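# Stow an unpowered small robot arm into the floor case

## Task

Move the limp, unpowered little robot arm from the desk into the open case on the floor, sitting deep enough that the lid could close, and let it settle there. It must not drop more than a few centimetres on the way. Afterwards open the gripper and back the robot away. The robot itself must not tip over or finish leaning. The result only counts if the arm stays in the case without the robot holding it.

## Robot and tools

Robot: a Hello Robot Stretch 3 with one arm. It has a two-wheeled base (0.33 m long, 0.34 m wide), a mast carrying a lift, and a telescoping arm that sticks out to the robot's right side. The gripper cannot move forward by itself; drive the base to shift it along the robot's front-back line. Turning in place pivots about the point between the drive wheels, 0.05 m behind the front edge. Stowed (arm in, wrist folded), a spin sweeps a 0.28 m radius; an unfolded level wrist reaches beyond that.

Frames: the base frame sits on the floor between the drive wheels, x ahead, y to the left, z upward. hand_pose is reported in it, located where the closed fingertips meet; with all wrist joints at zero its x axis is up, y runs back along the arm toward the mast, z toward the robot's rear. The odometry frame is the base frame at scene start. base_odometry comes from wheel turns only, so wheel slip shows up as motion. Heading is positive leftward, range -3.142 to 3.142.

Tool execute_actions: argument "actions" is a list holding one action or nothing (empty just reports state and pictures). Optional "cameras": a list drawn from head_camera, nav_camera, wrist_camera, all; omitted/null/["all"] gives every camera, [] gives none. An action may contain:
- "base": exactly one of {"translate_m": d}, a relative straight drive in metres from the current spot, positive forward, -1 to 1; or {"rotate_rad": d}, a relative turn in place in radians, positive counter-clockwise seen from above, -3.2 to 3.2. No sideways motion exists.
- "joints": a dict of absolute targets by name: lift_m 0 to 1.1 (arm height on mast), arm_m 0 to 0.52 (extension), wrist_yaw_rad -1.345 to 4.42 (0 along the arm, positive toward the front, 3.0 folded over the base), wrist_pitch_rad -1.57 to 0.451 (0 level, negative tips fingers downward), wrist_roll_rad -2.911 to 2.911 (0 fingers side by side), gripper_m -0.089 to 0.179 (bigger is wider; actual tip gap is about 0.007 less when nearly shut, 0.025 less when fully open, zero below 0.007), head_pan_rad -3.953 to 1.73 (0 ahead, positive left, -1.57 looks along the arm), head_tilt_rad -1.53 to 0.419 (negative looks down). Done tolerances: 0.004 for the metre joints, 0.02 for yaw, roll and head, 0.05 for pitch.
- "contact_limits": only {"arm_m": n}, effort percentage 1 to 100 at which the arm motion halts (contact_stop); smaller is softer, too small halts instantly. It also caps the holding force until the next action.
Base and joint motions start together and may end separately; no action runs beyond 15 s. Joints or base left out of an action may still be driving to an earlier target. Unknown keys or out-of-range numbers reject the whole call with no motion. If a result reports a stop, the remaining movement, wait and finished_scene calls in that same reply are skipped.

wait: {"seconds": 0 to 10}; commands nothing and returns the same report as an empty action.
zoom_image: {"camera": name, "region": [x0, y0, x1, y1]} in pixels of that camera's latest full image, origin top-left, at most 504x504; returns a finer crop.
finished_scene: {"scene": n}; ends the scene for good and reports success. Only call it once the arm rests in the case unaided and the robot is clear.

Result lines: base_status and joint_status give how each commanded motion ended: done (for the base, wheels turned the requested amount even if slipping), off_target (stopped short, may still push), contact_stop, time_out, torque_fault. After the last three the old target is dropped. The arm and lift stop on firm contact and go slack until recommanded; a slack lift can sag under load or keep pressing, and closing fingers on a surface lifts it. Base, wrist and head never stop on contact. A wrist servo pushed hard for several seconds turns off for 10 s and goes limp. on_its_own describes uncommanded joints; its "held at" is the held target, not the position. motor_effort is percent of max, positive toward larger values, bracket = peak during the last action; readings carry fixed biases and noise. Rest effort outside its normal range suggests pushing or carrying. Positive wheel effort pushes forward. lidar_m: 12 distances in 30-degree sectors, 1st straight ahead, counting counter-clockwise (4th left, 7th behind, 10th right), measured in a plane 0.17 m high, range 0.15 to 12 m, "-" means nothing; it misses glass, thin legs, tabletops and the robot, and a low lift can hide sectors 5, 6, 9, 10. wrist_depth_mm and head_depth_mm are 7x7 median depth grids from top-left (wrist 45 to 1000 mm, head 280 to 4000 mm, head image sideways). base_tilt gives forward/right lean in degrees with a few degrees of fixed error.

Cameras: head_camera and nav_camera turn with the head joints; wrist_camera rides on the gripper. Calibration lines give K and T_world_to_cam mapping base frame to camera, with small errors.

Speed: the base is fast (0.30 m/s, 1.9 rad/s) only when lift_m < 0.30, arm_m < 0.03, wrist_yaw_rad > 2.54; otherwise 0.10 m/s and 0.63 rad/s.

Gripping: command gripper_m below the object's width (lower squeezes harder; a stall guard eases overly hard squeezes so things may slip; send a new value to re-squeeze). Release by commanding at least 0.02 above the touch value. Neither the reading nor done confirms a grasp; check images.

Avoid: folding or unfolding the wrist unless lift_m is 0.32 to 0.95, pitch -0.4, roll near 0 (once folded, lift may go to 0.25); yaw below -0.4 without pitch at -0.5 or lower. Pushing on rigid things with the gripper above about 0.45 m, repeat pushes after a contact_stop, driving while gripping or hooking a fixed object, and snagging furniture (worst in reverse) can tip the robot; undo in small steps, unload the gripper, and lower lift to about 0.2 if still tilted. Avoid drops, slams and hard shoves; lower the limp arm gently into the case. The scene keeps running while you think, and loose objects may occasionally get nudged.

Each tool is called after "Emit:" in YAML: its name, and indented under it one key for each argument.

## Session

Emit:
execute_actions:
  actions:
    - {"joints":{"head_tilt_rad":-0.5,"lift_m":0.28}}

Scene clock: 2.63 s.
base_odometry: x=+0.000 y=+0.000 heading=+0.000 (m, m, rad; odometry frame)
turned_by_wheels: +0.000 (rad since the last result)
turned_by_imu: +0.000 (rad since the last result)
base_tilt: forward=+1.9 right=-0.1 (deg)
lidar_m: 1.89 2.16 2.01 2.03 1.84 1.84 2.65 1.89 1.74 1.76 2.20 1.72
head_depth_mm: 1741 1869 1970 1512 2111 1633 1336 / 1799 1936 2040 2261 2085 1628 1323 / 1870 2020 2110 2404 2076 1608 1321 / 1945 2096 2126 2455 2084 1602 1320 / 2023 2184 2105 2500 2038 1590 1312 / 2106 2285 2447 2665 2029 1587 1300 / 2196 2410 2623 2754 2014 1576 1303
base_status: not commanded
joint_positions: lift_m=+0.280 arm_m=+0.003 wrist_yaw_rad=+2.929 wrist_pitch_rad=-0.499 wrist_roll_rad=-0.008 gripper_m=+0.037 head_pan_rad=+0.006 head_tilt_rad=-0.493
joint_status: all done
motor_effort: left_wheel=-1(1) right_wheel=+0(0) lift_m=+30(29) arm_m=+0(0) wrist_yaw_rad=+0(0) wrist_pitch_rad=+8(8) wrist_roll_rad=+0(0) gripper_m=+1(1) head_pan_rad=+0(0) head_tilt_rad=-3(21) (%)
hand_pose: x=+0.0237 y=+0.0608 z=+0.2751 quat_wxyz=(+0.246, +0.697, +0.102, +0.666) (m; base frame)
wrist_depth_mm: - - - - - - - / - - - - - - - / 819 - 855 865 898 915 943 / 679 - 686 704 703 688 711 / 552 - 589 592 580 605 589 / 486 - - 507 513 503 512 / - - - 428 428 440 437
pictures: head_camera (sideways: a quarter turn clockwise sets it upright), nav_camera (sideways: a quarter turn counterclockwise sets it upright), wrist_camera
camera_calibration (this result's frames):
head_camera: T_world_to_cam=[[-0.438295, -0.0423577, -0.897833, 1.19075], [-0.014608, 0.999093, -0.0400037, 0.0577547], [0.898713, -0.00441784, -0.438516, 0.518714], [0, 0, 0, 1]] pos_world=[0.0565678, -0.00497335, 1.29887]
nav_camera: T_world_to_cam=[[0.490701, -0.0267778, 0.870917, -1.09354], [-0.0315575, -0.999418, -0.0129484, 0.066926], [0.870757, -0.0211302, -0.49126, 0.592352], [0, 0, 0, 1]] pos_world=[0.022918, 0.0501209, 1.24425]
wrist_camera: T_world_to_cam=[[0.984559, -0.170298, 0.0405186, -0.0179348], [-0.0725672, -0.607701, -0.790843, 0.295497], [0.159303, 0.775692, -0.610676, 0.276415], [0, 0, 0, 1]] pos_world=[-0.00493236, -0.0378933, 0.403218]
Images, in order (width x height): head_camera 896x504, nav_camera 672x504, wrist_camera 644x364.

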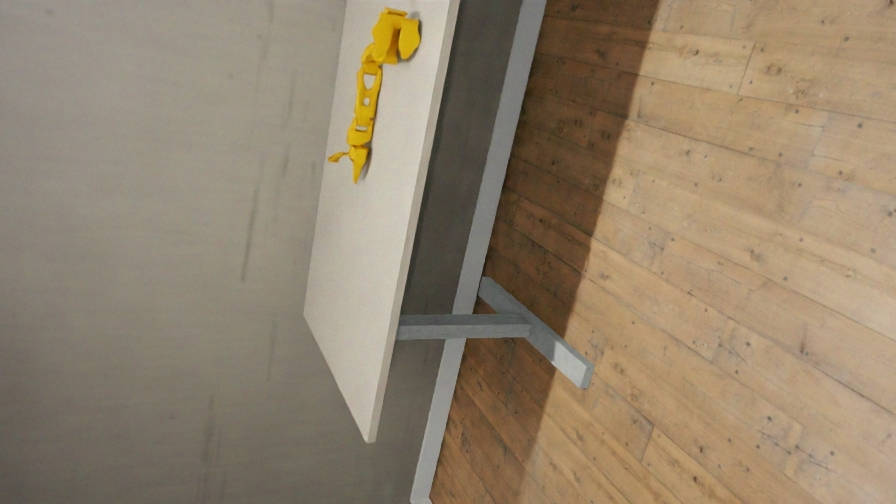

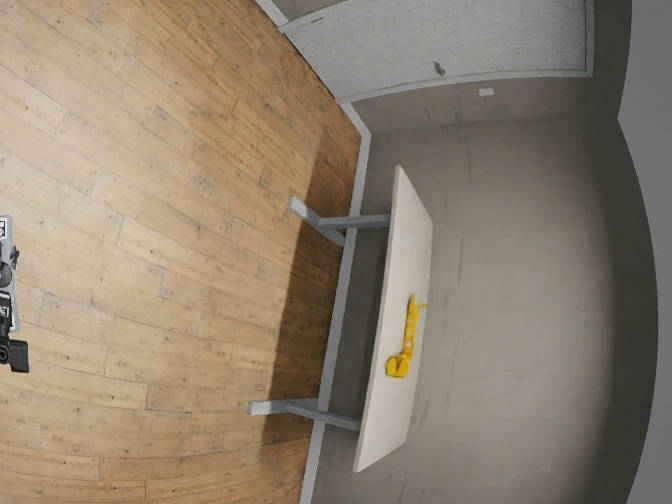

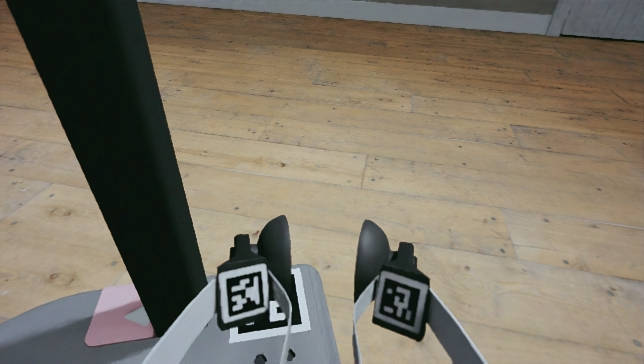

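Emit:
execute_actions:
  actions:
    - {"base":{"rotate_rad":-0.254},"joints":{"head_pan_rad":-2.6}}
  cameras: ["nav_camera"]

Emit:
execute_actions:
  actions:
    - {"base":{"translate_m":1.0},"joints":{"head_pan_rad":-3.0}}
  cameras: ["nav_camera","head_camera"]

Emit:
execute_actions:
  actions:
    - {"base":{"translate_m":0.07},"joints":{"lift_m":0.93,"wrist_pitch_rad":-0.4}}
  cameras: []

Emit:
execute_actions:
  actions:
    - {"base":{"rotate_rad":1.45},"joints":{"wrist_yaw_rad":0,"head_pan_rad":-1.6,"head_tilt_rad":-0.9}}
  cameras: []

Emit:
execute_actions:
  actions:
    - {"joints":{"lift_m":1.08,"wrist_pitch_rad":-1.5,"arm_m":0.4,"gripper_m":0.1}}

Scene clock: 13.87 s.
base_odometry: x=+0.000 y=+0.000 heading=-0.254 (m, m, rad; odometry frame)
turned_by_wheels: -0.254 (rad since the last result)
turned_by_imu: -0.254 (rad since the last result)
base_tilt: forward=+2.0 right=+0.1 (deg)
lidar_m: 2.14 1.89 2.03 2.01 2.18 1.84 2.61 2.20 1.76 1.74 1.90 1.72
head_depth_mm: 2293 2461 2626 2765 2115 1630 1338 / 2463 2638 2837 2861 2083 1617 1327 / 2617 2810 3066 2890 2085 1612 1319 / 2381 2607 2880 2894 2058 1605 1316 / 2128 2301 2542 2657 2055 1601 1307 / 1920 2073 2221 2416 2031 1582 1304 / 1749 1868 1991 2147 2005 1576 1300
base_status: done
joint_positions: lift_m=+0.280 arm_m=+0.003 wrist_yaw_rad=+2.929 wrist_pitch_rad=-0.499 wrist_roll_rad=-0.008 gripper_m=+0.037 head_pan_rad=-2.593 head_tilt_rad=-0.494
joint_status: all done
motor_effort: left_wheel=+2(7) right_wheel=-3(8) lift_m=+30(30) arm_m=+0(0) wrist_yaw_rad=+0(0) wrist_pitch_rad=+8(8) wrist_roll_rad=+0(0) gripper_m=+1(1) head_pan_rad=-5(55) head_tilt_rad=-2(3) (%)
hand_pose: x=+0.0237 y=+0.0608 z=+0.2751 quat_wxyz=(+0.246, +0.697, +0.102, +0.666) (m; base frame)
wrist_depth_mm: - - - - - - - / - - - - - - - / 806 - 848 859 880 897 914 / 670 - 688 677 721 708 720 / 544 - 585 583 572 585 593 / 481 - - 498 516 508 497 / - - - 432 428 443 444
pictures: nav_camera (sideways: a quarter turn counterclockwise sets it upright)
camera_calibration (this result's frames):
nav_camera: T_world_to_cam=[[-0.434586, -0.230717, 0.870577, -1.08745], [-0.488938, 0.872223, -0.0129222, 0.0696818], [-0.756356, -0.431274, -0.491862, 0.603061], [0, 0, 0, 1]] pos_world=[0.0176068, -0.0515866, 1.24424]
Images, in order (width x height): nav_camera 672x504.

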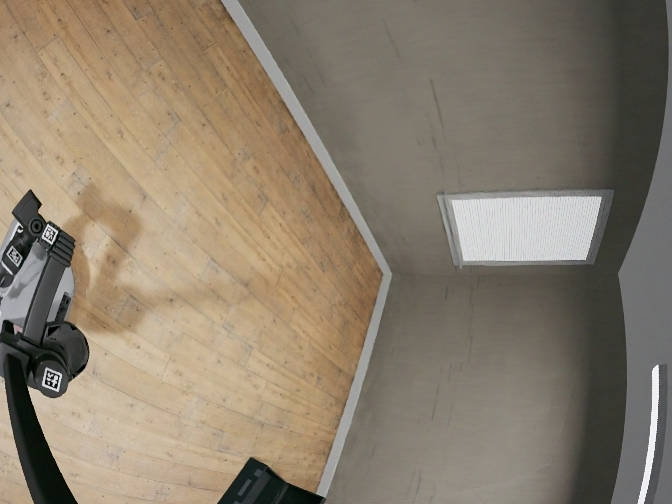

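Scene clock: 18.87 s.
base_odometry: x=+0.968 y=-0.251 heading=-0.254 (m, m, rad; odometry frame)
turned_by_wheels: +0.000 (rad since the last result)
turned_by_imu: +0.000 (rad since the last result)
base_tilt: forward=+1.9 right=+0.0 (deg)
lidar_m: 1.15 1.01 1.87 1.85 2.04 2.75 2.83 2.37 1.90 1.88 1.44 0.84
head_depth_mm: 2955 3192 3405 2813 2102 1633 1340 / 3056 3308 3546 2952 2083 1625 1335 / 3147 3408 3647 2927 2071 1612 1327 / 3233 3457 3744 2856 2048 1594 1313 / 3256 3569 3846 2871 2040 1591 1312 / 3350 3631 3891 2821 2025 1577 1304 / 2978 3117 3302 2792 1999 1579 1298
base_status: done
joint_positions: lift_m=+0.280 arm_m=+0.003 wrist_yaw_rad=+2.929 wrist_pitch_rad=-0.499 wrist_roll_rad=-0.008 gripper_m=+0.037 head_pan_rad=-2.993 head_tilt_rad=-0.494
joint_status: all done
motor_effort: left_wheel=+3(11) right_wheel=-4(7) lift_m=+30(30) arm_m=+0(0) wrist_yaw_rad=+0(0) wrist_pitch_rad=+8(8) wrist_roll_rad=+0(0) gripper_m=+1(1) head_pan_rad=-4(34) head_tilt_rad=-2(3) (%)
hand_pose: x=+0.0237 y=+0.0607 z=+0.2750 quat_wxyz=(+0.246, +0.697, +0.102, +0.666) (m; base frame)
wrist_depth_mm: - - - - - - - / - - - - - - 866 / 800 - 864 859 897 873 867 / 667 - 677 706 699 708 726 / 551 - 571 579 585 593 605 / 481 - - 492 511 501 508 / - - - 435 421 432 432
pictures: head_camera (sideways: a quarter turn clockwise sets it upright), nav_camera (sideways: a quarter turn counterclockwise sets it upright)
camera_calibration (this result's frames):
head_camera: T_world_to_cam=[[0.428933, 0.104238, -0.897302, 1.18477], [0.156175, -0.986919, -0.0399937, 0.0566998], [-0.889734, -0.122981, -0.439602, 0.531037], [0, 0, 0, 1]] pos_world=[-0.0445593, -0.00223243, 1.29881]
nav_camera: T_world_to_cam=[[-0.490581, -0.0432275, 0.870323, -1.08678], [-0.110459, 0.993797, -0.0129026, 0.0673476], [-0.864367, -0.102464, -0.492312, 0.604306], [0, 0, 0, 1]] pos_world=[-0.00337215, -0.0519888, 1.24423]
Images, in order (width x height): head_camera 896x504, nav_camera 672x504.

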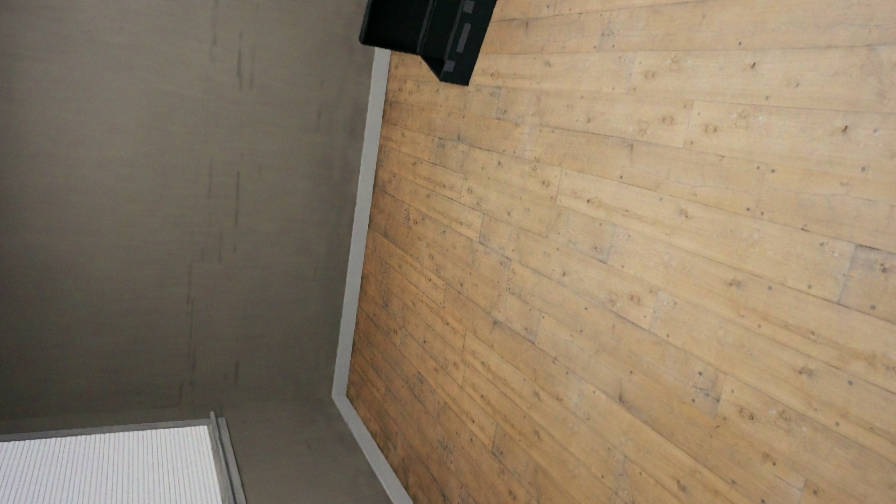

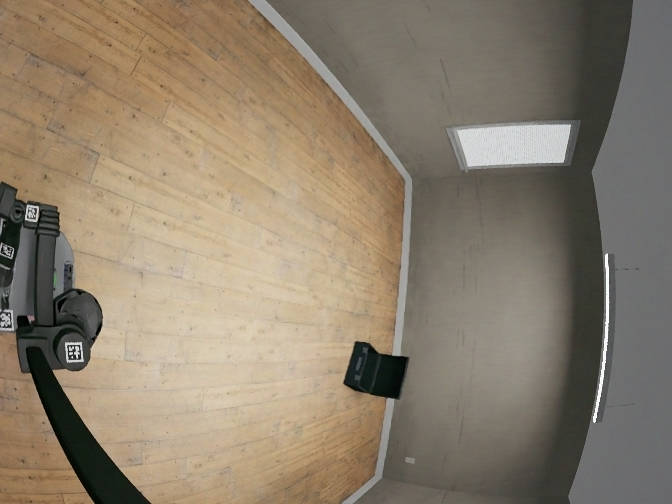

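Scene clock: 25.60 s.
base_odometry: x=+1.036 y=-0.268 heading=-0.253 (m, m, rad; odometry frame)
turned_by_wheels: +0.000 (rad since the last result)
turned_by_imu: +0.001 (rad since the last result)
base_tilt: forward=+1.9 right=+0.0 (deg)
lidar_m: 1.08 0.95 1.80 1.85 2.02 2.81 2.91 2.38 1.91 1.89 0.79 0.78
head_depth_mm: 3025 3229 3482 2753 2290 - - / 3092 3324 3639 2925 2295 - - / 3181 3434 3722 2898 2166 - 1288 / 3241 3508 3820 2863 2069 1593 1346 / 3362 3666 3904 2862 2050 1592 1339 / 3387 3669 3902 2811 2032 1583 1340 / 2971 3136 3289 2819 2019 1577 1364
base_status: done
joint_positions: lift_m=+0.930 arm_m=+0.003 wrist_yaw_rad=+2.929 wrist_pitch_rad=-0.419 wrist_roll_rad=-0.008 gripper_m=+0.037 head_pan_rad=-2.993 head_tilt_rad=-0.495
joint_status: all done
motor_effort: left_wheel=+3(10) right_wheel=-4(8) lift_m=+41(44) arm_m=+0(0) wrist_yaw_rad=+0(0) wrist_pitch_rad=+11(13) wrist_roll_rad=+0(0) gripper_m=+1(1) head_pan_rad=-5(5) head_tilt_rad=-2(3) (%)
hand_pose: x=+0.0260 y=+0.0714 z=+0.9422 quat_wxyz=(+0.220, +0.700, +0.074, +0.675) (m; base frame)
wrist_depth_mm: - - - - - - - / - - - - - - - / - - - - 949 934 944 / - - - - - 683 715 / - - - - - 543 557 / - - - - - 484 469 / - - - - - - 392
pictures: none
No camera images: the call's "cameras" was empty. Leave "cameras" out to get every camera's image.

Scene clock: 28.83 s.
base_odometry: x=+1.036 y=-0.268 heading=+1.196 (m, m, rad; odometry frame)
turned_by_wheels: +1.450 (rad since the last result)
turned_by_imu: +1.457 (rad since the last result)
base_tilt: forward=+2.0 right=-0.1 (deg)
lidar_m: 1.84 1.94 2.70 2.81 2.63 1.95 1.89 1.51 0.78 1.08 1.13 0.95
head_depth_mm: 948 1073 912 - - - 1119 / 948 1062 902 - - - 1114 / 946 1050 895 779 - - 1119 / 944 1046 900 - - - 1119 / 944 1041 879 727 623 1222 1110 / 941 1042 876 726 619 1222 1107 / 940 1039 840 722 617 1217 1100
base_status: done
joint_positions: lift_m=+0.930 arm_m=+0.003 wrist_yaw_rad=+0.001 wrist_pitch_rad=-0.419 wrist_roll_rad=-0.008 gripper_m=+0.037 head_pan_rad=-1.607 head_tilt_rad=-0.889
joint_status: all done
motor_effort: left_wheel=-3(5) right_wheel=+4(7) lift_m=+41(41) arm_m=+0(0) wrist_yaw_rad=-1(0) wrist_pitch_rad=+11(11) wrist_roll_rad=+0(0) gripper_m=+1(1) head_pan_rad=+4(54) head_tilt_rad=-4(19) (%)
hand_pose: x=-0.0212 y=-0.3721 z=+0.9422 quat_wxyz=(+0.695, +0.148, -0.689, -0.146) (m; base frame)
wrist_depth_mm: 790 801 793 781 751 745 769 / 847 846 850 825 828 827 830 / 789 830 852 863 885 851 854 / 636 621 636 659 682 679 710 / 506 477 483 479 537 546 554 / 429 433 - 442 467 455 459 / 370 375 363 376 276 378 394
pictures: none
No camera images: the call's "cameras" was empty. Leave "cameras" out to get every camera's image.

Scene clock: 32.97 s.
base_odometry: x=+1.036 y=-0.268 heading=+1.196 (m, m, rad; odometry frame)
turned_by_wheels: +0.000 (rad since the last result)
turned_by_imu: +0.000 (rad since the last result)
base_tilt: forward=+1.9 right=-0.1 (deg)
lidar_m: 1.85 1.94 2.70 2.82 2.64 1.95 1.89 1.50 0.78 1.08 1.13 0.95
head_depth_mm: 950 1071 908 747 637 1238 1135 / 948 1061 900 746 635 1244 1124 / 942 1051 892 649 630 1233 1120 / - 1045 886 719 627 1233 1122 / 939 1042 876 730 623 1226 1108 / 938 1045 872 723 619 1225 1104 / 936 1040 839 721 616 1209 1101
base_status: not commanded
joint_positions: lift_m=+1.080 arm_m=+0.400 wrist_yaw_rad=+0.000 wrist_pitch_rad=-1.497 wrist_roll_rad=-0.008 gripper_m=+0.100 head_pan_rad=-1.607 head_tilt_rad=-0.889
joint_status: all done
motor_effort: left_wheel=-3(3) right_wheel=+3(4) lift_m=+41(43) arm_m=+3(3) wrist_yaw_rad=+0(1) wrist_pitch_rad=-2(11) wrist_roll_rad=+0(0) gripper_m=+1(80) head_pan_rad=+3(4) head_tilt_rad=-4(5) (%)
hand_pose: x=-0.0216 y=-0.5396 z=+0.9612 quat_wxyz=(+0.520, +0.483, -0.516, -0.480) (m; base frame)
wrist_depth_mm: 399 389 391 400 391 397 388 / 405 397 398 399 395 399 398 / 399 352 357 354 401 403 396 / 406 404 405 403 395 407 404 / 412 407 409 408 401 402 412 / 420 413 417 408 347 411 412 / 422 422 416 414 335 417 412
pictures: head_camera (sideways: a quarter turn clockwise sets it upright), nav_camera (sideways: a quarter turn counterclockwise sets it upright), wrist_camera
camera_calibration (this result's frames):
head_camera: T_world_to_cam=[[-0.0124628, 0.751581, -0.659523, 0.877493], [0.999346, -0.0130227, -0.0337247, 0.0433758], [-0.0339356, -0.659512, -0.750928, 0.930819], [0, 0, 0, 1]] pos_world=[-0.000823567, -0.0450558, 1.27917]
nav_camera: T_world_to_cam=[[-0.0583145, -0.786633, 0.614661, -0.756188], [-0.997105, 0.0759881, 0.00265021, 0.0525055], [-0.0487917, -0.612727, -0.788787, 0.984975], [0, 0, 0, 1]] pos_world=[0.0563153, 0.00468934, 1.2416]
wrist_camera: T_world_to_cam=[[-0.998397, -0.0553273, -0.011961, -0.0337438], [-0.0561309, 0.994975, 0.0829074, 0.495225], [0.00731389, 0.0834458, -0.996485, 1.16234], [0, 0, 0, 1]] pos_world=[-0.0143935, -0.591596, 1.11679]
Images, in order (width x height): head_camera 896x504, nav_camera 672x504, wrist_camera 644x364.

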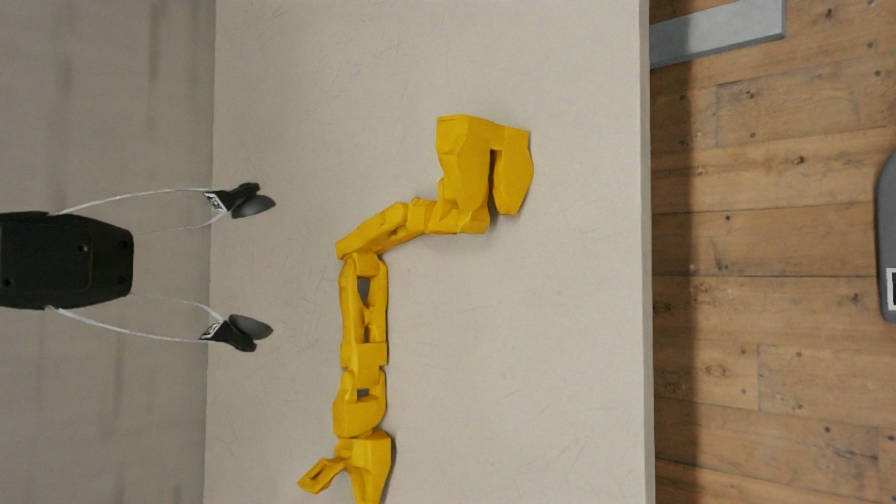

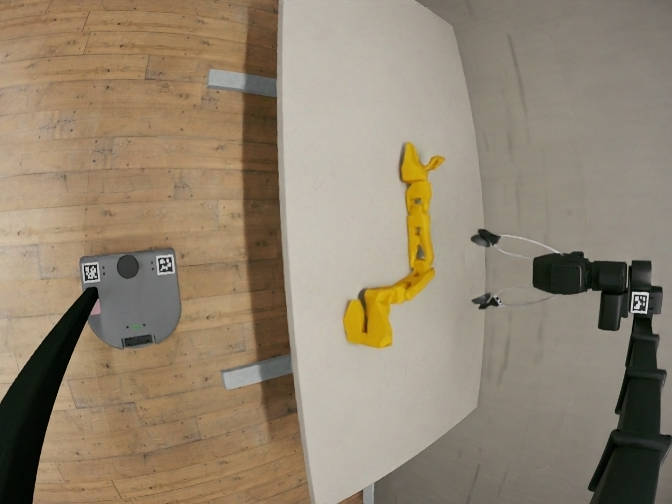

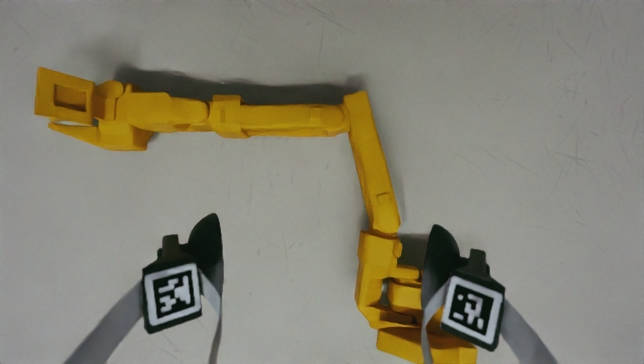

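Emit:
execute_actions:
  actions:
    - {"base":{"translate_m":-0.046},"joints":{"lift_m":0.93,"arm_m":0.437,"wrist_roll_rad":-0.26}}
  cameras: ["wrist_camera"]

Emit:
execute_actions:
  actions:
    - {"joints":{"lift_m":0.86}}
  cameras: ["wrist_camera"]

Emit:
execute_actions:
  actions:
    - {"joints":{"gripper_m":-0.03}}
  cameras: ["wrist_camera"]

Scene clock: 38.03 s.
base_odometry: x=+1.019 y=-0.311 heading=+1.196 (m, m, rad; odometry frame)
turned_by_wheels: +0.000 (rad since the last result)
turned_by_imu: +0.000 (rad since the last result)
base_tilt: forward=+2.0 right=-0.1 (deg)
lidar_m: 1.89 1.99 2.76 2.83 2.56 1.90 1.84 1.51 0.76 1.08 1.13 0.99
head_depth_mm: 949 - - - 636 1227 1125 / - - 896 744 635 1240 1121 / - 1067 896 706 631 1234 1121 / - - 883 674 625 1233 1122 / 940 1042 878 729 624 1221 1108 / 938 1040 872 726 620 1220 1105 / 939 1038 867 720 616 1219 1100
base_status: done
joint_positions: lift_m=+0.930 arm_m=+0.437 wrist_yaw_rad=+0.000 wrist_pitch_rad=-1.497 wrist_roll_rad=-0.253 gripper_m=+0.100 head_pan_rad=-1.607 head_tilt_rad=-0.889
joint_status: all done
motor_effort: left_wheel=-3(6) right_wheel=+3(5) lift_m=+30(35) arm_m=+3(1) wrist_yaw_rad=-1(0) wrist_pitch_rad=-2(2) wrist_roll_rad=-3(5) gripper_m=+1(1) head_pan_rad=+4(4) head_tilt_rad=-4(5) (%)
hand_pose: x=-0.0216 y=-0.5765 z=+0.8116 quat_wxyz=(+0.579, +0.538, -0.448, -0.417) (m; base frame)
wrist_depth_mm: 246 246 248 246 247 250 248 / 191 193 248 248 249 252 251 / 248 247 190 198 256 256 254 / 253 253 250 197 255 257 256 / 255 254 255 191 257 254 257 / 254 257 256 187 259 259 263 / 258 258 260 192 263 263 268
pictures: wrist_camera
camera_calibration (this result's frames):
wrist_camera: T_world_to_cam=[[-0.955201, -0.295905, 0.00554512, -0.189509], [-0.294333, 0.951753, 0.0867962, 0.511134], [-0.030961, 0.0812757, -0.996211, 1.01406], [0, 0, 0, 1]] pos_world=[0.000819974, -0.624968, 0.966899]
Images, in order (width x height): wrist_camera 644x364.

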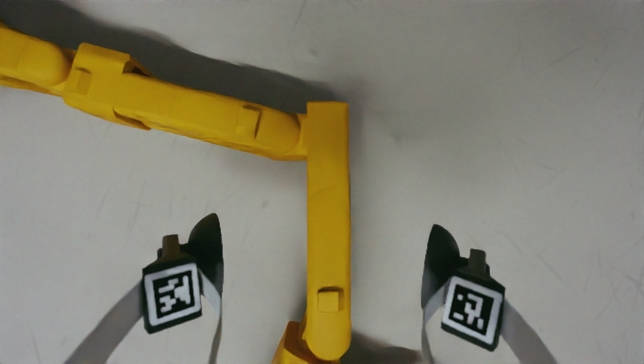

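Scene clock: 39.50 s.
base_odometry: x=+1.019 y=-0.311 heading=+1.196 (m, m, rad; odometry frame)
turned_by_wheels: +0.000 (rad since the last result)
turned_by_imu: +0.000 (rad since the last result)
base_tilt: forward=+2.0 right=-0.1 (deg)
lidar_m: 1.89 1.99 2.76 2.82 2.57 1.90 1.84 1.51 0.76 1.08 1.12 0.99
head_depth_mm: 949 1069 922 - - - 1106 / 945 1058 - 742 627 1242 1123 / 927 - 891 708 631 1236 1118 / 925 - 863 667 626 1232 1124 / 942 1043 877 728 622 1220 1110 / 940 1040 872 725 620 1227 1103 / 934 1036 864 720 617 1213 1099
base_status: not commanded
joint_positions: lift_m=+0.860 arm_m=+0.437 wrist_yaw_rad=+0.000 wrist_pitch_rad=-1.497 wrist_roll_rad=-0.253 gripper_m=+0.100 head_pan_rad=-1.607 head_tilt_rad=-0.889
joint_status: all done
motor_effort: left_wheel=-3(3) right_wheel=+3(4) lift_m=+30(30) arm_m=+3(3) wrist_yaw_rad=+0(0) wrist_pitch_rad=-2(2) wrist_roll_rad=-3(3) gripper_m=+1(1) head_pan_rad=+3(3) head_tilt_rad=-4(4) (%)
hand_pose: x=-0.0216 y=-0.5765 z=+0.7416 quat_wxyz=(+0.579, +0.538, -0.448, -0.417) (m; base frame)
wrist_depth_mm: 175 175 177 177 178 178 179 / 122 119 123 178 180 182 181 / 180 180 123 126 181 183 184 / 180 181 183 125 184 183 186 / 183 183 184 122 187 186 186 / 185 184 185 118 188 188 191 / 185 186 187 117 190 190 191
pictures: wrist_camera
camera_calibration (this result's frames):
wrist_camera: T_world_to_cam=[[-0.955201, -0.295905, 0.00554508, -0.189121], [-0.294333, 0.951754, 0.0867963, 0.51721], [-0.030961, 0.0812759, -0.996211, 0.944318], [0, 0, 0, 1]] pos_world=[0.000819963, -0.624969, 0.896896]
Images, in order (width x height): wrist_camera 644x364.

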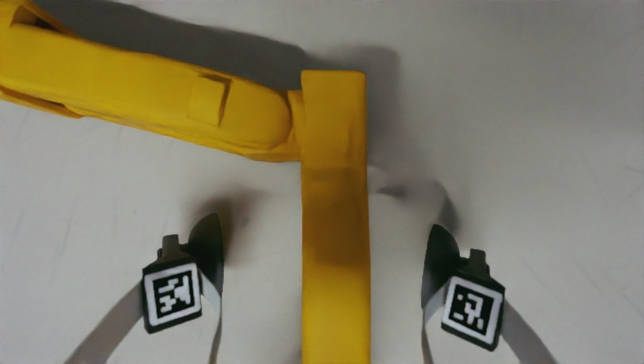

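Scene clock: 41.30 s.
base_odometry: x=+1.019 y=-0.311 heading=+1.196 (m, m, rad; odometry frame)
turned_by_wheels: +0.000 (rad since the last result)
turned_by_imu: +0.001 (rad since the last result)
base_tilt: forward=+2.2 right=+0.0 (deg)
lidar_m: 1.89 1.99 2.77 2.82 2.57 1.90 1.84 1.50 0.76 1.08 1.12 0.99
head_depth_mm: 949 1070 920 - - - 1111 / 944 1056 - 742 627 1248 1122 / 924 - 892 724 632 1236 1118 / 924 - 860 649 627 1234 1114 / 939 1042 880 727 624 1225 1110 / 937 1042 874 725 621 1219 1104 / 935 1039 868 721 616 1217 1101
base_status: not commanded
joint_positions: lift_m=+0.860 arm_m=+0.437 wrist_yaw_rad=+0.000 wrist_pitch_rad=-1.501 wrist_roll_rad=-0.254 gripper_m=-0.029 head_pan_rad=-1.607 head_tilt_rad=-0.889
joint_status: all done
motor_effort: left_wheel=+0(3) right_wheel=-3(3) lift_m=+30(30) arm_m=+3(2) wrist_yaw_rad=+0(0) wrist_pitch_rad=+1(2) wrist_roll_rad=-3(3) gripper_m=-28(97) head_pan_rad=+4(4) head_tilt_rad=-3(4) (%)
hand_pose: x=-0.0216 y=-0.5754 z=+0.7416 quat_wxyz=(+0.578, +0.540, -0.447, -0.418) (m; base frame)
wrist_depth_mm: 175 176 177 177 178 178 179 / 122 119 134 179 180 182 180 / 179 179 126 127 181 183 184 / 182 181 182 125 184 185 184 / 184 185 185 122 184 186 187 / 186 186 - 117 187 187 190 / 188 188 189 116 190 190 191
pictures: wrist_camera
camera_calibration (this result's frames):
wrist_camera: T_world_to_cam=[[-0.955069, -0.296352, 0.00430489, -0.18813], [-0.294755, 0.951241, 0.0908811, 0.512826], [-0.0310278, 0.0855288, -0.995852, 0.946433], [0, 0, 0, 1]] pos_world=[0.000846541, -0.624521, 0.896711]
Images, in order (width x height): wrist_camera 644x364.

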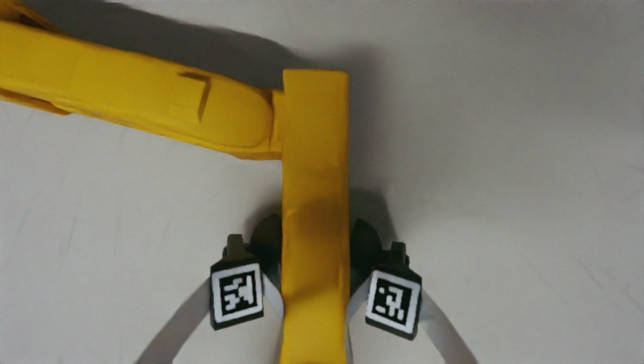

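Emit:
execute_actions:
  actions:
    - {"joints":{"lift_m":1.08,"arm_m":0.3}}
  cameras: []

Emit:
execute_actions:
  actions:
    - {"joints":{"wrist_pitch_rad":-0.9}}
  cameras: []

Emit:
execute_actions:
  actions:
    - {"joints":{"wrist_pitch_rad":-0.33}}
  cameras: ["wrist_camera"]

Emit:
execute_actions:
  actions:
    - {"joints":{"wrist_pitch_rad":-0.9}}
  cameras: ["wrist_camera"]

Emit:
execute_actions:
  actions:
    - {"joints":{"wrist_pitch_rad":-1.5,"arm_m":0.36,"wrist_roll_rad":-0.45,"lift_m":0.97}}
  cameras: ["head_camera","wrist_camera"]

Scene clock: 50.60 s.
base_odometry: x=+1.019 y=-0.311 heading=+1.196 (m, m, rad; odometry frame)
turned_by_wheels: +0.000 (rad since the last result)
turned_by_imu: +0.000 (rad since the last result)
base_tilt: forward=+2.0 right=-0.1 (deg)
lidar_m: 1.89 2.00 2.76 2.82 2.56 1.90 1.84 1.50 0.76 1.08 1.13 0.99
head_depth_mm: 951 1069 909 748 637 1230 1129 / 947 1059 905 389 622 1241 1122 / 925 1053 894 392 617 1239 1123 / - 1038 453 425 626 1236 1123 / 939 1041 554 730 623 1228 1111 / 939 1037 559 724 621 1221 1109 / 939 1037 797 720 617 1211 1101
base_status: not commanded
joint_positions: lift_m=+1.080 arm_m=+0.300 wrist_yaw_rad=+0.000 wrist_pitch_rad=-1.496 wrist_roll_rad=-0.259 gripper_m=-0.014 head_pan_rad=-1.607 head_tilt_rad=-0.889
joint_status: all done
on_its_own: gripper_m is held at -0.015, not at your -0.030, by its stall guard, which is not easing now
motor_effort: left_wheel=-2(4) right_wheel=+3(5) lift_m=+48(49) arm_m=-2(4) wrist_yaw_rad=+0(0) wrist_pitch_rad=-3(5) wrist_roll_rad=+0(3) gripper_m=-19(21) head_pan_rad=+4(4) head_tilt_rad=-5(4) (%)
hand_pose: x=-0.0216 y=-0.4405 z=+0.9610 quat_wxyz=(+0.581, +0.539, -0.447, -0.415) (m; base frame)
wrist_depth_mm: 165 389 395 388 400 390 401 / 165 153 387 130 394 398 402 / 387 397 138 130 407 401 403 / 398 402 403 130 405 406 410 / 405 406 410 129 416 413 424 / - - 408 125 416 418 420 / - - - 127 421 419 423
pictures: none
No camera images: the call's "cameras" was empty. Leave "cameras" out to get every camera's image.

Scene clock: 51.70 s.
base_odometry: x=+1.019 y=-0.311 heading=+1.196 (m, m, rad; odometry frame)
turned_by_wheels: +0.000 (rad since the last result)
turned_by_imu: +0.000 (rad since the last result)
base_tilt: forward=+1.8 right=+0.0 (deg)
lidar_m: 1.89 1.99 2.76 2.83 2.57 1.90 1.84 1.51 0.76 1.08 1.13 0.99
head_depth_mm: 949 1069 908 749 638 1230 1129 / 946 1062 852 744 634 1248 1124 / 946 1050 503 740 630 1240 1123 / - 518 524 734 626 1229 1121 / 922 997 879 730 623 1229 1107 / 939 594 871 724 621 1216 1107 / 937 600 868 721 617 1219 1098
base_status: not commanded
joint_positions: lift_m=+1.080 arm_m=+0.300 wrist_yaw_rad=+0.000 wrist_pitch_rad=-0.943 wrist_roll_rad=-0.273 gripper_m=-0.014 head_pan_rad=-1.607 head_tilt_rad=-0.889
joint_status: all done
on_its_own: gripper_m is held at -0.015, not at your -0.030, by its stall guard, which is not easing now
motor_effort: left_wheel=-3(3) right_wheel=+3(4) lift_m=+47(48) arm_m=-2(2) wrist_yaw_rad=+0(2) wrist_pitch_rad=+24(22) wrist_roll_rad=+6(6) gripper_m=-18(19) head_pan_rad=+3(4) head_tilt_rad=-4(4) (%)
hand_pose: x=-0.0216 y=-0.5763 z=+0.9968 quat_wxyz=(+0.710, +0.362, -0.538, -0.275) (m; base frame)
wrist_depth_mm: 550 570 608 631 602 561 519 / 493 517 555 576 628 636 595 / 157 142 137 131 573 614 654 / 436 448 475 131 520 576 586 / 403 420 439 128 497 527 542 / 381 399 418 125 464 480 507 / 360 370 392 126 421 448 470
pictures: none
No camera images: the call's "cameras" was empty. Leave "cameras" out to get every camera's image.

Scene clock: 52.73 s.
base_odometry: x=+1.019 y=-0.311 heading=+1.196 (m, m, rad; odometry frame)
turned_by_wheels: +0.000 (rad since the last result)
turned_by_imu: +0.000 (rad since the last result)
base_tilt: forward=+2.0 right=-0.2 (deg)
lidar_m: 1.89 1.99 2.77 2.82 2.58 1.91 1.84 1.51 0.76 1.08 1.13 0.99
head_depth_mm: 950 1071 909 751 638 1229 1129 / 947 1061 901 745 633 1241 1122 / 944 591 895 739 630 1233 1118 / 946 1023 885 736 627 1230 1122 / 949 1044 879 730 623 1219 1111 / 557 989 874 723 620 1218 1105 / 935 596 865 720 616 1215 1102
base_status: not commanded
joint_positions: lift_m=+1.080 arm_m=+0.300 wrist_yaw_rad=+0.000 wrist_pitch_rad=-0.403 wrist_roll_rad=-0.273 gripper_m=-0.014 head_pan_rad=-1.607 head_tilt_rad=-0.889
joint_status: wrist_pitch_rad off_target (ended at -0.403, target -0.330)
on_its_own: gripper_m is held at -0.015, not at your -0.030, by its stall guard, which is not easing now; wrist_pitch_rad is at rest, and its effort (+40) is outside its rest range (-20 to +32)
motor_effort: left_wheel=-3(3) right_wheel=+3(3) lift_m=+47(48) arm_m=-2(2) wrist_yaw_rad=+0(0) wrist_pitch_rad=+40(41) wrist_roll_rad=+6(6) gripper_m=-17(18) head_pan_rad=+4(4) head_tilt_rad=-4(4) (%)
hand_pose: x=-0.0216 y=-0.6716 z=+1.0958 quat_wxyz=(+0.781, +0.159, -0.592, -0.121) (m; base frame)
wrist_depth_mm: 549 529 510 496 484 464 453 / 604 571 537 525 514 511 482 / 655 607 121 119 559 534 520 / 690 125 131 123 618 585 555 / 566 134 678 124 663 631 611 / 143 517 592 124 706 697 661 / 304 476 507 129 599 672 734
pictures: wrist_camera
camera_calibration (this result's frames):
wrist_camera: T_world_to_cam=[[-0.948965, -0.138522, 0.28333, -0.417758], [-0.313553, 0.510961, -0.800377, 1.2527], [-0.0339006, -0.848369, -0.528318, 0.167784], [0, 0, 0, 1]] pos_world=[0.00203894, -0.555609, 1.20964]
Images, in order (width x height): wrist_camera 644x364.

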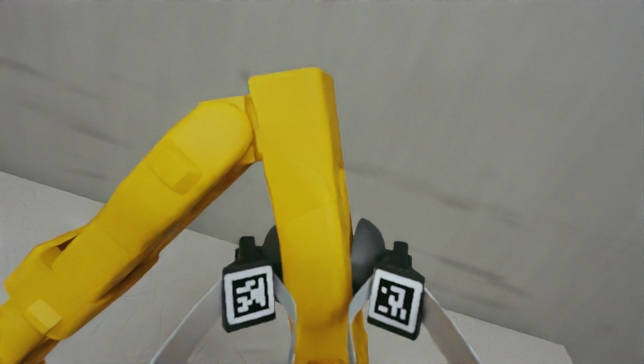

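Scene clock: 53.73 s.
base_odometry: x=+1.019 y=-0.311 heading=+1.196 (m, m, rad; odometry frame)
turned_by_wheels: +0.000 (rad since the last result)
turned_by_imu: +0.000 (rad since the last result)
base_tilt: forward=+2.1 right=+0.0 (deg)
lidar_m: 1.89 1.99 2.76 2.82 2.56 1.91 1.84 1.50 0.76 1.08 1.13 0.99
head_depth_mm: 952 1070 907 750 638 1228 1128 / 949 1059 900 745 634 1243 1122 / 942 1055 571 739 629 1234 1120 / - 536 581 736 624 1233 1116 / 922 1002 880 730 623 1223 1115 / 937 1019 825 723 620 1220 1105 / 938 1036 578 720 617 1212 1097
base_status: not commanded
joint_positions: lift_m=+1.080 arm_m=+0.300 wrist_yaw_rad=+0.000 wrist_pitch_rad=-0.934 wrist_roll_rad=-0.273 gripper_m=-0.014 head_pan_rad=-1.607 head_tilt_rad=-0.889
joint_status: all done
on_its_own: gripper_m is held at -0.015, not at your -0.030, by its stall guard, which is not easing now
motor_effort: left_wheel=-3(3) right_wheel=+3(3) lift_m=+47(48) arm_m=-2(2) wrist_yaw_rad=+0(0) wrist_pitch_rad=+19(36) wrist_roll_rad=+6(6) gripper_m=-18(17) head_pan_rad=+4(4) head_tilt_rad=-4(4) (%)
hand_pose: x=-0.0216 y=-0.5782 z=+0.9979 quat_wxyz=(+0.711, +0.359, -0.539, -0.273) (m; base frame)
wrist_depth_mm: 530 577 609 621 599 564 529 / 502 520 547 128 627 654 585 / 464 487 111 105 573 614 654 / 429 123 116 112 533 563 605 / 155 142 446 118 486 510 556 / 164 391 417 124 471 484 510 / 234 383 391 138 416 454 465
pictures: wrist_camera
camera_calibration (this result's frames):
wrist_camera: T_world_to_cam=[[-0.949103, -0.262589, 0.173929, -0.339716], [-0.313119, 0.84636, -0.43085, 0.951848], [-0.03407, -0.463381, -0.885504, 0.77436], [0, 0, 0, 1]] pos_world=[0.00199895, -0.535988, 1.15489]
Images, in order (width x height): wrist_camera 644x364.

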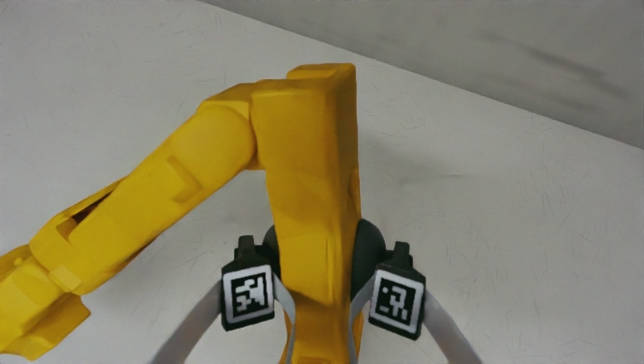

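Scene clock: 55.57 s.
base_odometry: x=+1.019 y=-0.311 heading=+1.196 (m, m, rad; odometry frame)
turned_by_wheels: +0.000 (rad since the last result)
turned_by_imu: +0.000 (rad since the last result)
base_tilt: forward=+1.9 right=-0.1 (deg)
lidar_m: 1.89 1.99 2.76 2.82 2.56 1.90 1.84 1.50 0.76 1.08 1.12 0.99
head_depth_mm: - - 894 738 638 1231 1131 / - 1060 900 743 634 1239 1122 / - 1053 895 612 619 1239 1123 / - - 876 682 626 1233 1123 / 940 1031 821 728 624 1224 1111 / 938 1041 871 675 596 1218 1104 / 940 1036 868 720 592 1217 1098
base_status: not commanded
joint_positions: lift_m=+0.970 arm_m=+0.360 wrist_yaw_rad=+0.000 wrist_pitch_rad=-1.483 wrist_roll_rad=-0.453 gripper_m=-0.014 head_pan_rad=-1.607 head_tilt_rad=-0.889
joint_status: all done
on_its_own: gripper_m is held at -0.015, not at your -0.030, by its stall guard, which is not easing now
motor_effort: left_wheel=-2(2) right_wheel=+2(3) lift_m=+32(39) arm_m=+2(2) wrist_yaw_rad=-1(0) wrist_pitch_rad=-10(17) wrist_roll_rad=+1(6) gripper_m=-18(18) head_pan_rad=+3(3) head_tilt_rad=-4(4) (%)
hand_pose: x=-0.0216 y=-0.5032 z=+0.8515 quat_wxyz=(+0.625, +0.573, -0.391, -0.359) (m; base frame)
wrist_depth_mm: 274 282 282 284 290 292 293 / 279 283 285 117 291 293 297 / 282 285 102 95 297 297 303 / 285 116 108 105 301 301 305 / 157 136 293 115 299 299 308 / 177 293 295 125 298 303 310 / 294 296 299 145 305 312 312
pictures: head_camera (sideways: a quarter turn clockwise sets it upright), wrist_camera
camera_calibration (this result's frames):
head_camera: T_world_to_cam=[[-0.0125203, 0.751581, -0.659522, 0.877492], [0.999347, -0.0129462, -0.0337247, 0.0433758], [-0.0338851, -0.659514, -0.750928, 0.930819], [0, 0, 0, 1]] pos_world=[-0.000820118, -0.0450563, 1.27917]
wrist_camera: T_world_to_cam=[[-0.877677, -0.478566, 0.0256363, -0.275371], [-0.475379, 0.876125, 0.080128, 0.401653], [-0.0608071, 0.0581395, -0.996455, 1.03578], [0, 0, 0, 1]] pos_world=[0.0122333, -0.543901, 1.00698]
Images, in order (width x height): head_camera 896x504, wrist_camera 644x364.

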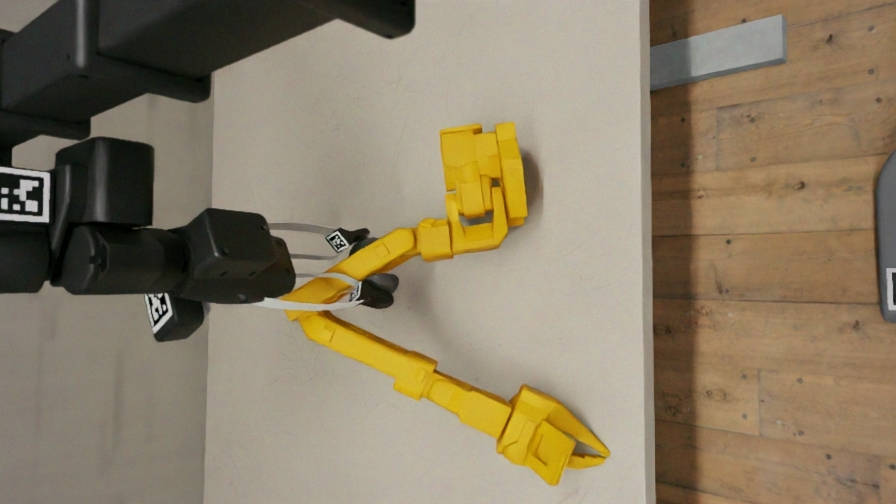

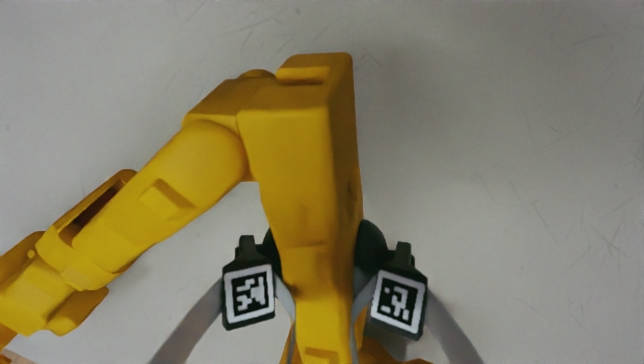

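Emit:
execute_actions:
  actions:
    - {"joints":{"lift_m":0.87,"arm_m":0.38}}
  cameras: []

Emit:
execute_actions:
  actions:
    - {"joints":{"gripper_m":0.07}}
  cameras: []

Emit:
execute_actions:
  actions:
    - {"joints":{"lift_m":0.95}}
  cameras: []

Emit:
execute_actions:
  actions:
    - {"base":{"translate_m":0.04},"joints":{"gripper_m":0.179,"wrist_roll_rad":0}}
  cameras: ["head_camera","wrist_camera"]

Scene clock: 61.37 s.
base_odometry: x=+1.019 y=-0.311 heading=+1.196 (m, m, rad; odometry frame)
turned_by_wheels: +0.000 (rad since the last result)
turned_by_imu: +0.000 (rad since the last result)
base_tilt: forward=+2.0 right=-0.1 (deg)
lidar_m: 1.89 1.99 2.77 2.81 2.57 1.91 1.84 1.50 0.76 1.08 1.13 0.99
head_depth_mm: 948 1072 953 - - - 1112 / 947 1051 - 725 619 1246 1120 / 926 - 893 738 618 1235 1119 / 925 - 841 682 626 1232 1121 / 940 1046 855 698 622 1225 1112 / 938 1038 872 723 594 1217 1106 / 940 1039 865 722 591 1211 1101
base_status: not commanded
joint_positions: lift_m=+0.870 arm_m=+0.380 wrist_yaw_rad=+0.000 wrist_pitch_rad=-1.494 wrist_roll_rad=-0.453 gripper_m=-0.014 head_pan_rad=-1.607 head_tilt_rad=-0.889
joint_status: all done
on_its_own: gripper_m is held at -0.015, not at your -0.030, by its stall guard, which is not easing now
motor_effort: left_wheel=-2(2) right_wheel=+4(3) lift_m=+32(32) arm_m=+2(2) wrist_yaw_rad=+0(0) wrist_pitch_rad=-4(10) wrist_roll_rad=+1(1) gripper_m=-17(18) head_pan_rad=+3(4) head_tilt_rad=-4(4) (%)
hand_pose: x=-0.0216 y=-0.5204 z=+0.7515 quat_wxyz=(+0.622, +0.576, -0.389, -0.361) (m; base frame)
wrist_depth_mm: 182 183 186 186 188 190 192 / 185 186 187 133 190 192 196 / 185 188 130 131 192 195 197 / 188 130 175 132 195 197 198 / 135 134 194 128 196 199 201 / 134 193 194 124 198 202 202 / 194 196 198 124 202 203 205
pictures: none
No camera images: the call's "cameras" was empty. Leave "cameras" out to get every camera's image.

Scene clock: 62.70 s.
base_odometry: x=+1.019 y=-0.311 heading=+1.196 (m, m, rad; odometry frame)
turned_by_wheels: +0.000 (rad since the last result)
turned_by_imu: +0.000 (rad since the last result)
base_tilt: forward=+2.0 right=-0.1 (deg)
lidar_m: 1.89 1.99 2.76 2.83 2.57 1.90 1.84 1.50 0.76 1.08 1.13 0.99
head_depth_mm: 950 1072 950 - - - 1111 / 947 1051 - 725 621 1242 1119 / 924 - 891 740 616 1236 1122 / 924 - 838 685 626 1231 1125 / 941 1044 878 698 623 1227 1107 / 936 1044 874 722 593 1220 1100 / 936 1040 866 722 592 1211 1099
base_status: not commanded
joint_positions: lift_m=+0.870 arm_m=+0.380 wrist_yaw_rad=+0.000 wrist_pitch_rad=-1.496 wrist_roll_rad=-0.453 gripper_m=+0.070 head_pan_rad=-1.607 head_tilt_rad=-0.889
joint_status: all done
motor_effort: left_wheel=-3(3) right_wheel=+4(4) lift_m=+32(32) arm_m=+2(2) wrist_yaw_rad=-1(0) wrist_pitch_rad=-3(4) wrist_roll_rad=+1(1) gripper_m=+1(80) head_pan_rad=+4(4) head_tilt_rad=-5(4) (%)
hand_pose: x=-0.0216 y=-0.5200 z=+0.7515 quat_wxyz=(+0.622, +0.577, -0.388, -0.361) (m; base frame)
wrist_depth_mm: 183 182 185 188 190 190 190 / 185 186 186 134 190 193 196 / 186 187 131 133 193 195 196 / 188 132 177 133 195 197 198 / 135 135 193 128 198 198 201 / 135 194 196 125 198 201 203 / 195 196 197 124 202 202 204
pictures: none
No camera images: the call's "cameras" was empty. Leave "cameras" out to get every camera's image.

Scene clock: 64.27 s.
base_odometry: x=+1.019 y=-0.311 heading=+1.196 (m, m, rad; odometry frame)
turned_by_wheels: +0.000 (rad since the last result)
turned_by_imu: +0.000 (rad since the last result)
base_tilt: forward=+2.1 right=-0.1 (deg)
lidar_m: 1.89 1.99 2.77 2.83 2.57 1.90 1.84 1.50 0.76 1.08 1.12 0.99
head_depth_mm: 931 - - 721 638 1233 1132 / - 1061 901 743 633 1245 1119 / - 1072 898 740 616 1238 1123 / - - 862 698 626 1228 1122 / 938 1032 880 698 624 1224 1106 / 939 1039 872 722 594 1219 1102 / 937 1041 866 722 591 1215 1098
base_status: not commanded
joint_positions: lift_m=+0.950 arm_m=+0.380 wrist_yaw_rad=+0.000 wrist_pitch_rad=-1.496 wrist_roll_rad=-0.453 gripper_m=+0.070 head_pan_rad=-1.607 head_tilt_rad=-0.889
joint_status: all done
motor_effort: left_wheel=-3(3) right_wheel=+3(3) lift_m=+41(43) arm_m=+2(2) wrist_yaw_rad=-1(0) wrist_pitch_rad=-2(2) wrist_roll_rad=+1(1) gripper_m=+1(1) head_pan_rad=+3(4) head_tilt_rad=-4(4) (%)
hand_pose: x=-0.0216 y=-0.5198 z=+0.8312 quat_wxyz=(+0.621, +0.577, -0.388, -0.361) (m; base frame)
wrist_depth_mm: 262 260 261 264 266 273 271 / 263 264 266 268 271 274 273 / 265 266 268 219 273 271 276 / 268 269 214 271 275 277 279 / 272 216 274 275 277 280 285 / 211 276 280 277 286 287 285 / 234 278 279 213 284 289 289
pictures: none
No camera images: the call's "cameras" was empty. Leave "cameras" out to get every camera's image.

Scene clock: 65.83 s.
base_odometry: x=+1.034 y=-0.274 heading=+1.196 (m, m, rad; odometry frame)
turned_by_wheels: +0.000 (rad since the last result)
turned_by_imu: +0.000 (rad since the last result)
base_tilt: forward=+1.9 right=+0.0 (deg)
lidar_m: 1.85 1.95 2.71 2.81 2.62 1.94 1.88 1.50 0.78 1.08 1.13 0.96
head_depth_mm: 933 - - 723 639 1236 1131 / - 1059 900 744 620 1241 1123 / - 1073 894 723 617 1237 1118 / - - 862 704 627 1232 1123 / 944 1041 882 687 613 1226 1106 / 938 1038 875 726 583 1218 1106 / 935 1036 865 721 616 1212 1104
base_status: done
joint_positions: lift_m=+0.950 arm_m=+0.380 wrist_yaw_rad=+0.000 wrist_pitch_rad=-1.496 wrist_roll_rad=-0.007 gripper_m=+0.179 head_pan_rad=-1.607 head_tilt_rad=-0.889
joint_status: all done
motor_effort: left_wheel=-2(5) right_wheel=+4(6) lift_m=+41(41) arm_m=+2(2) wrist_yaw_rad=-1(1) wrist_pitch_rad=-2(2) wrist_roll_rad=+3(2) gripper_m=+1(85) head_pan_rad=+3(3) head_tilt_rad=-5(4) (%)
hand_pose: x=-0.0216 y=-0.5198 z=+0.8312 quat_wxyz=(+0.520, +0.483, -0.516, -0.480) (m; base frame)
wrist_depth_mm: 266 268 266 265 266 265 265 / 272 271 270 269 269 269 266 / 272 270 271 270 270 270 270 / 274 275 276 213 273 274 273 / 276 275 277 276 272 277 275 / - 277 224 279 207 276 279 / 283 283 232 281 212 279 -
pictures: head_camera (sideways: a quarter turn clockwise sets it upright), wrist_camera
camera_calibration (this result's frames):
head_camera: T_world_to_cam=[[-0.0125205, 0.751581, -0.659522, 0.877492], [0.999347, -0.0129458, -0.0337247, 0.0433758], [-0.0338849, -0.659514, -0.750928, 0.930819], [0, 0, 0, 1]] pos_world=[-0.000820102, -0.0450563, 1.27917]
wrist_camera: T_world_to_cam=[[-0.998421, -0.054874, -0.0120065, -0.0339325], [-0.0556793, 0.995042, 0.0824118, 0.486747], [0.00742467, 0.0829502, -0.996526, 1.03092], [0, 0, 0, 1]] pos_world=[-0.0144314, -0.571711, 0.986816]
Images, in order (width x height): head_camera 896x504, wrist_camera 644x364.

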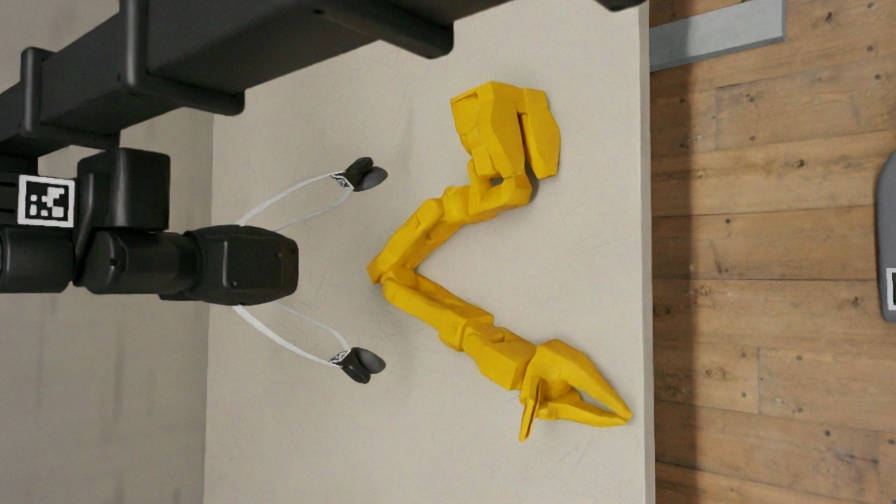

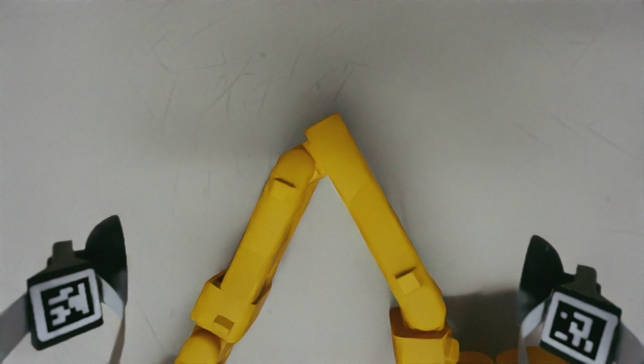

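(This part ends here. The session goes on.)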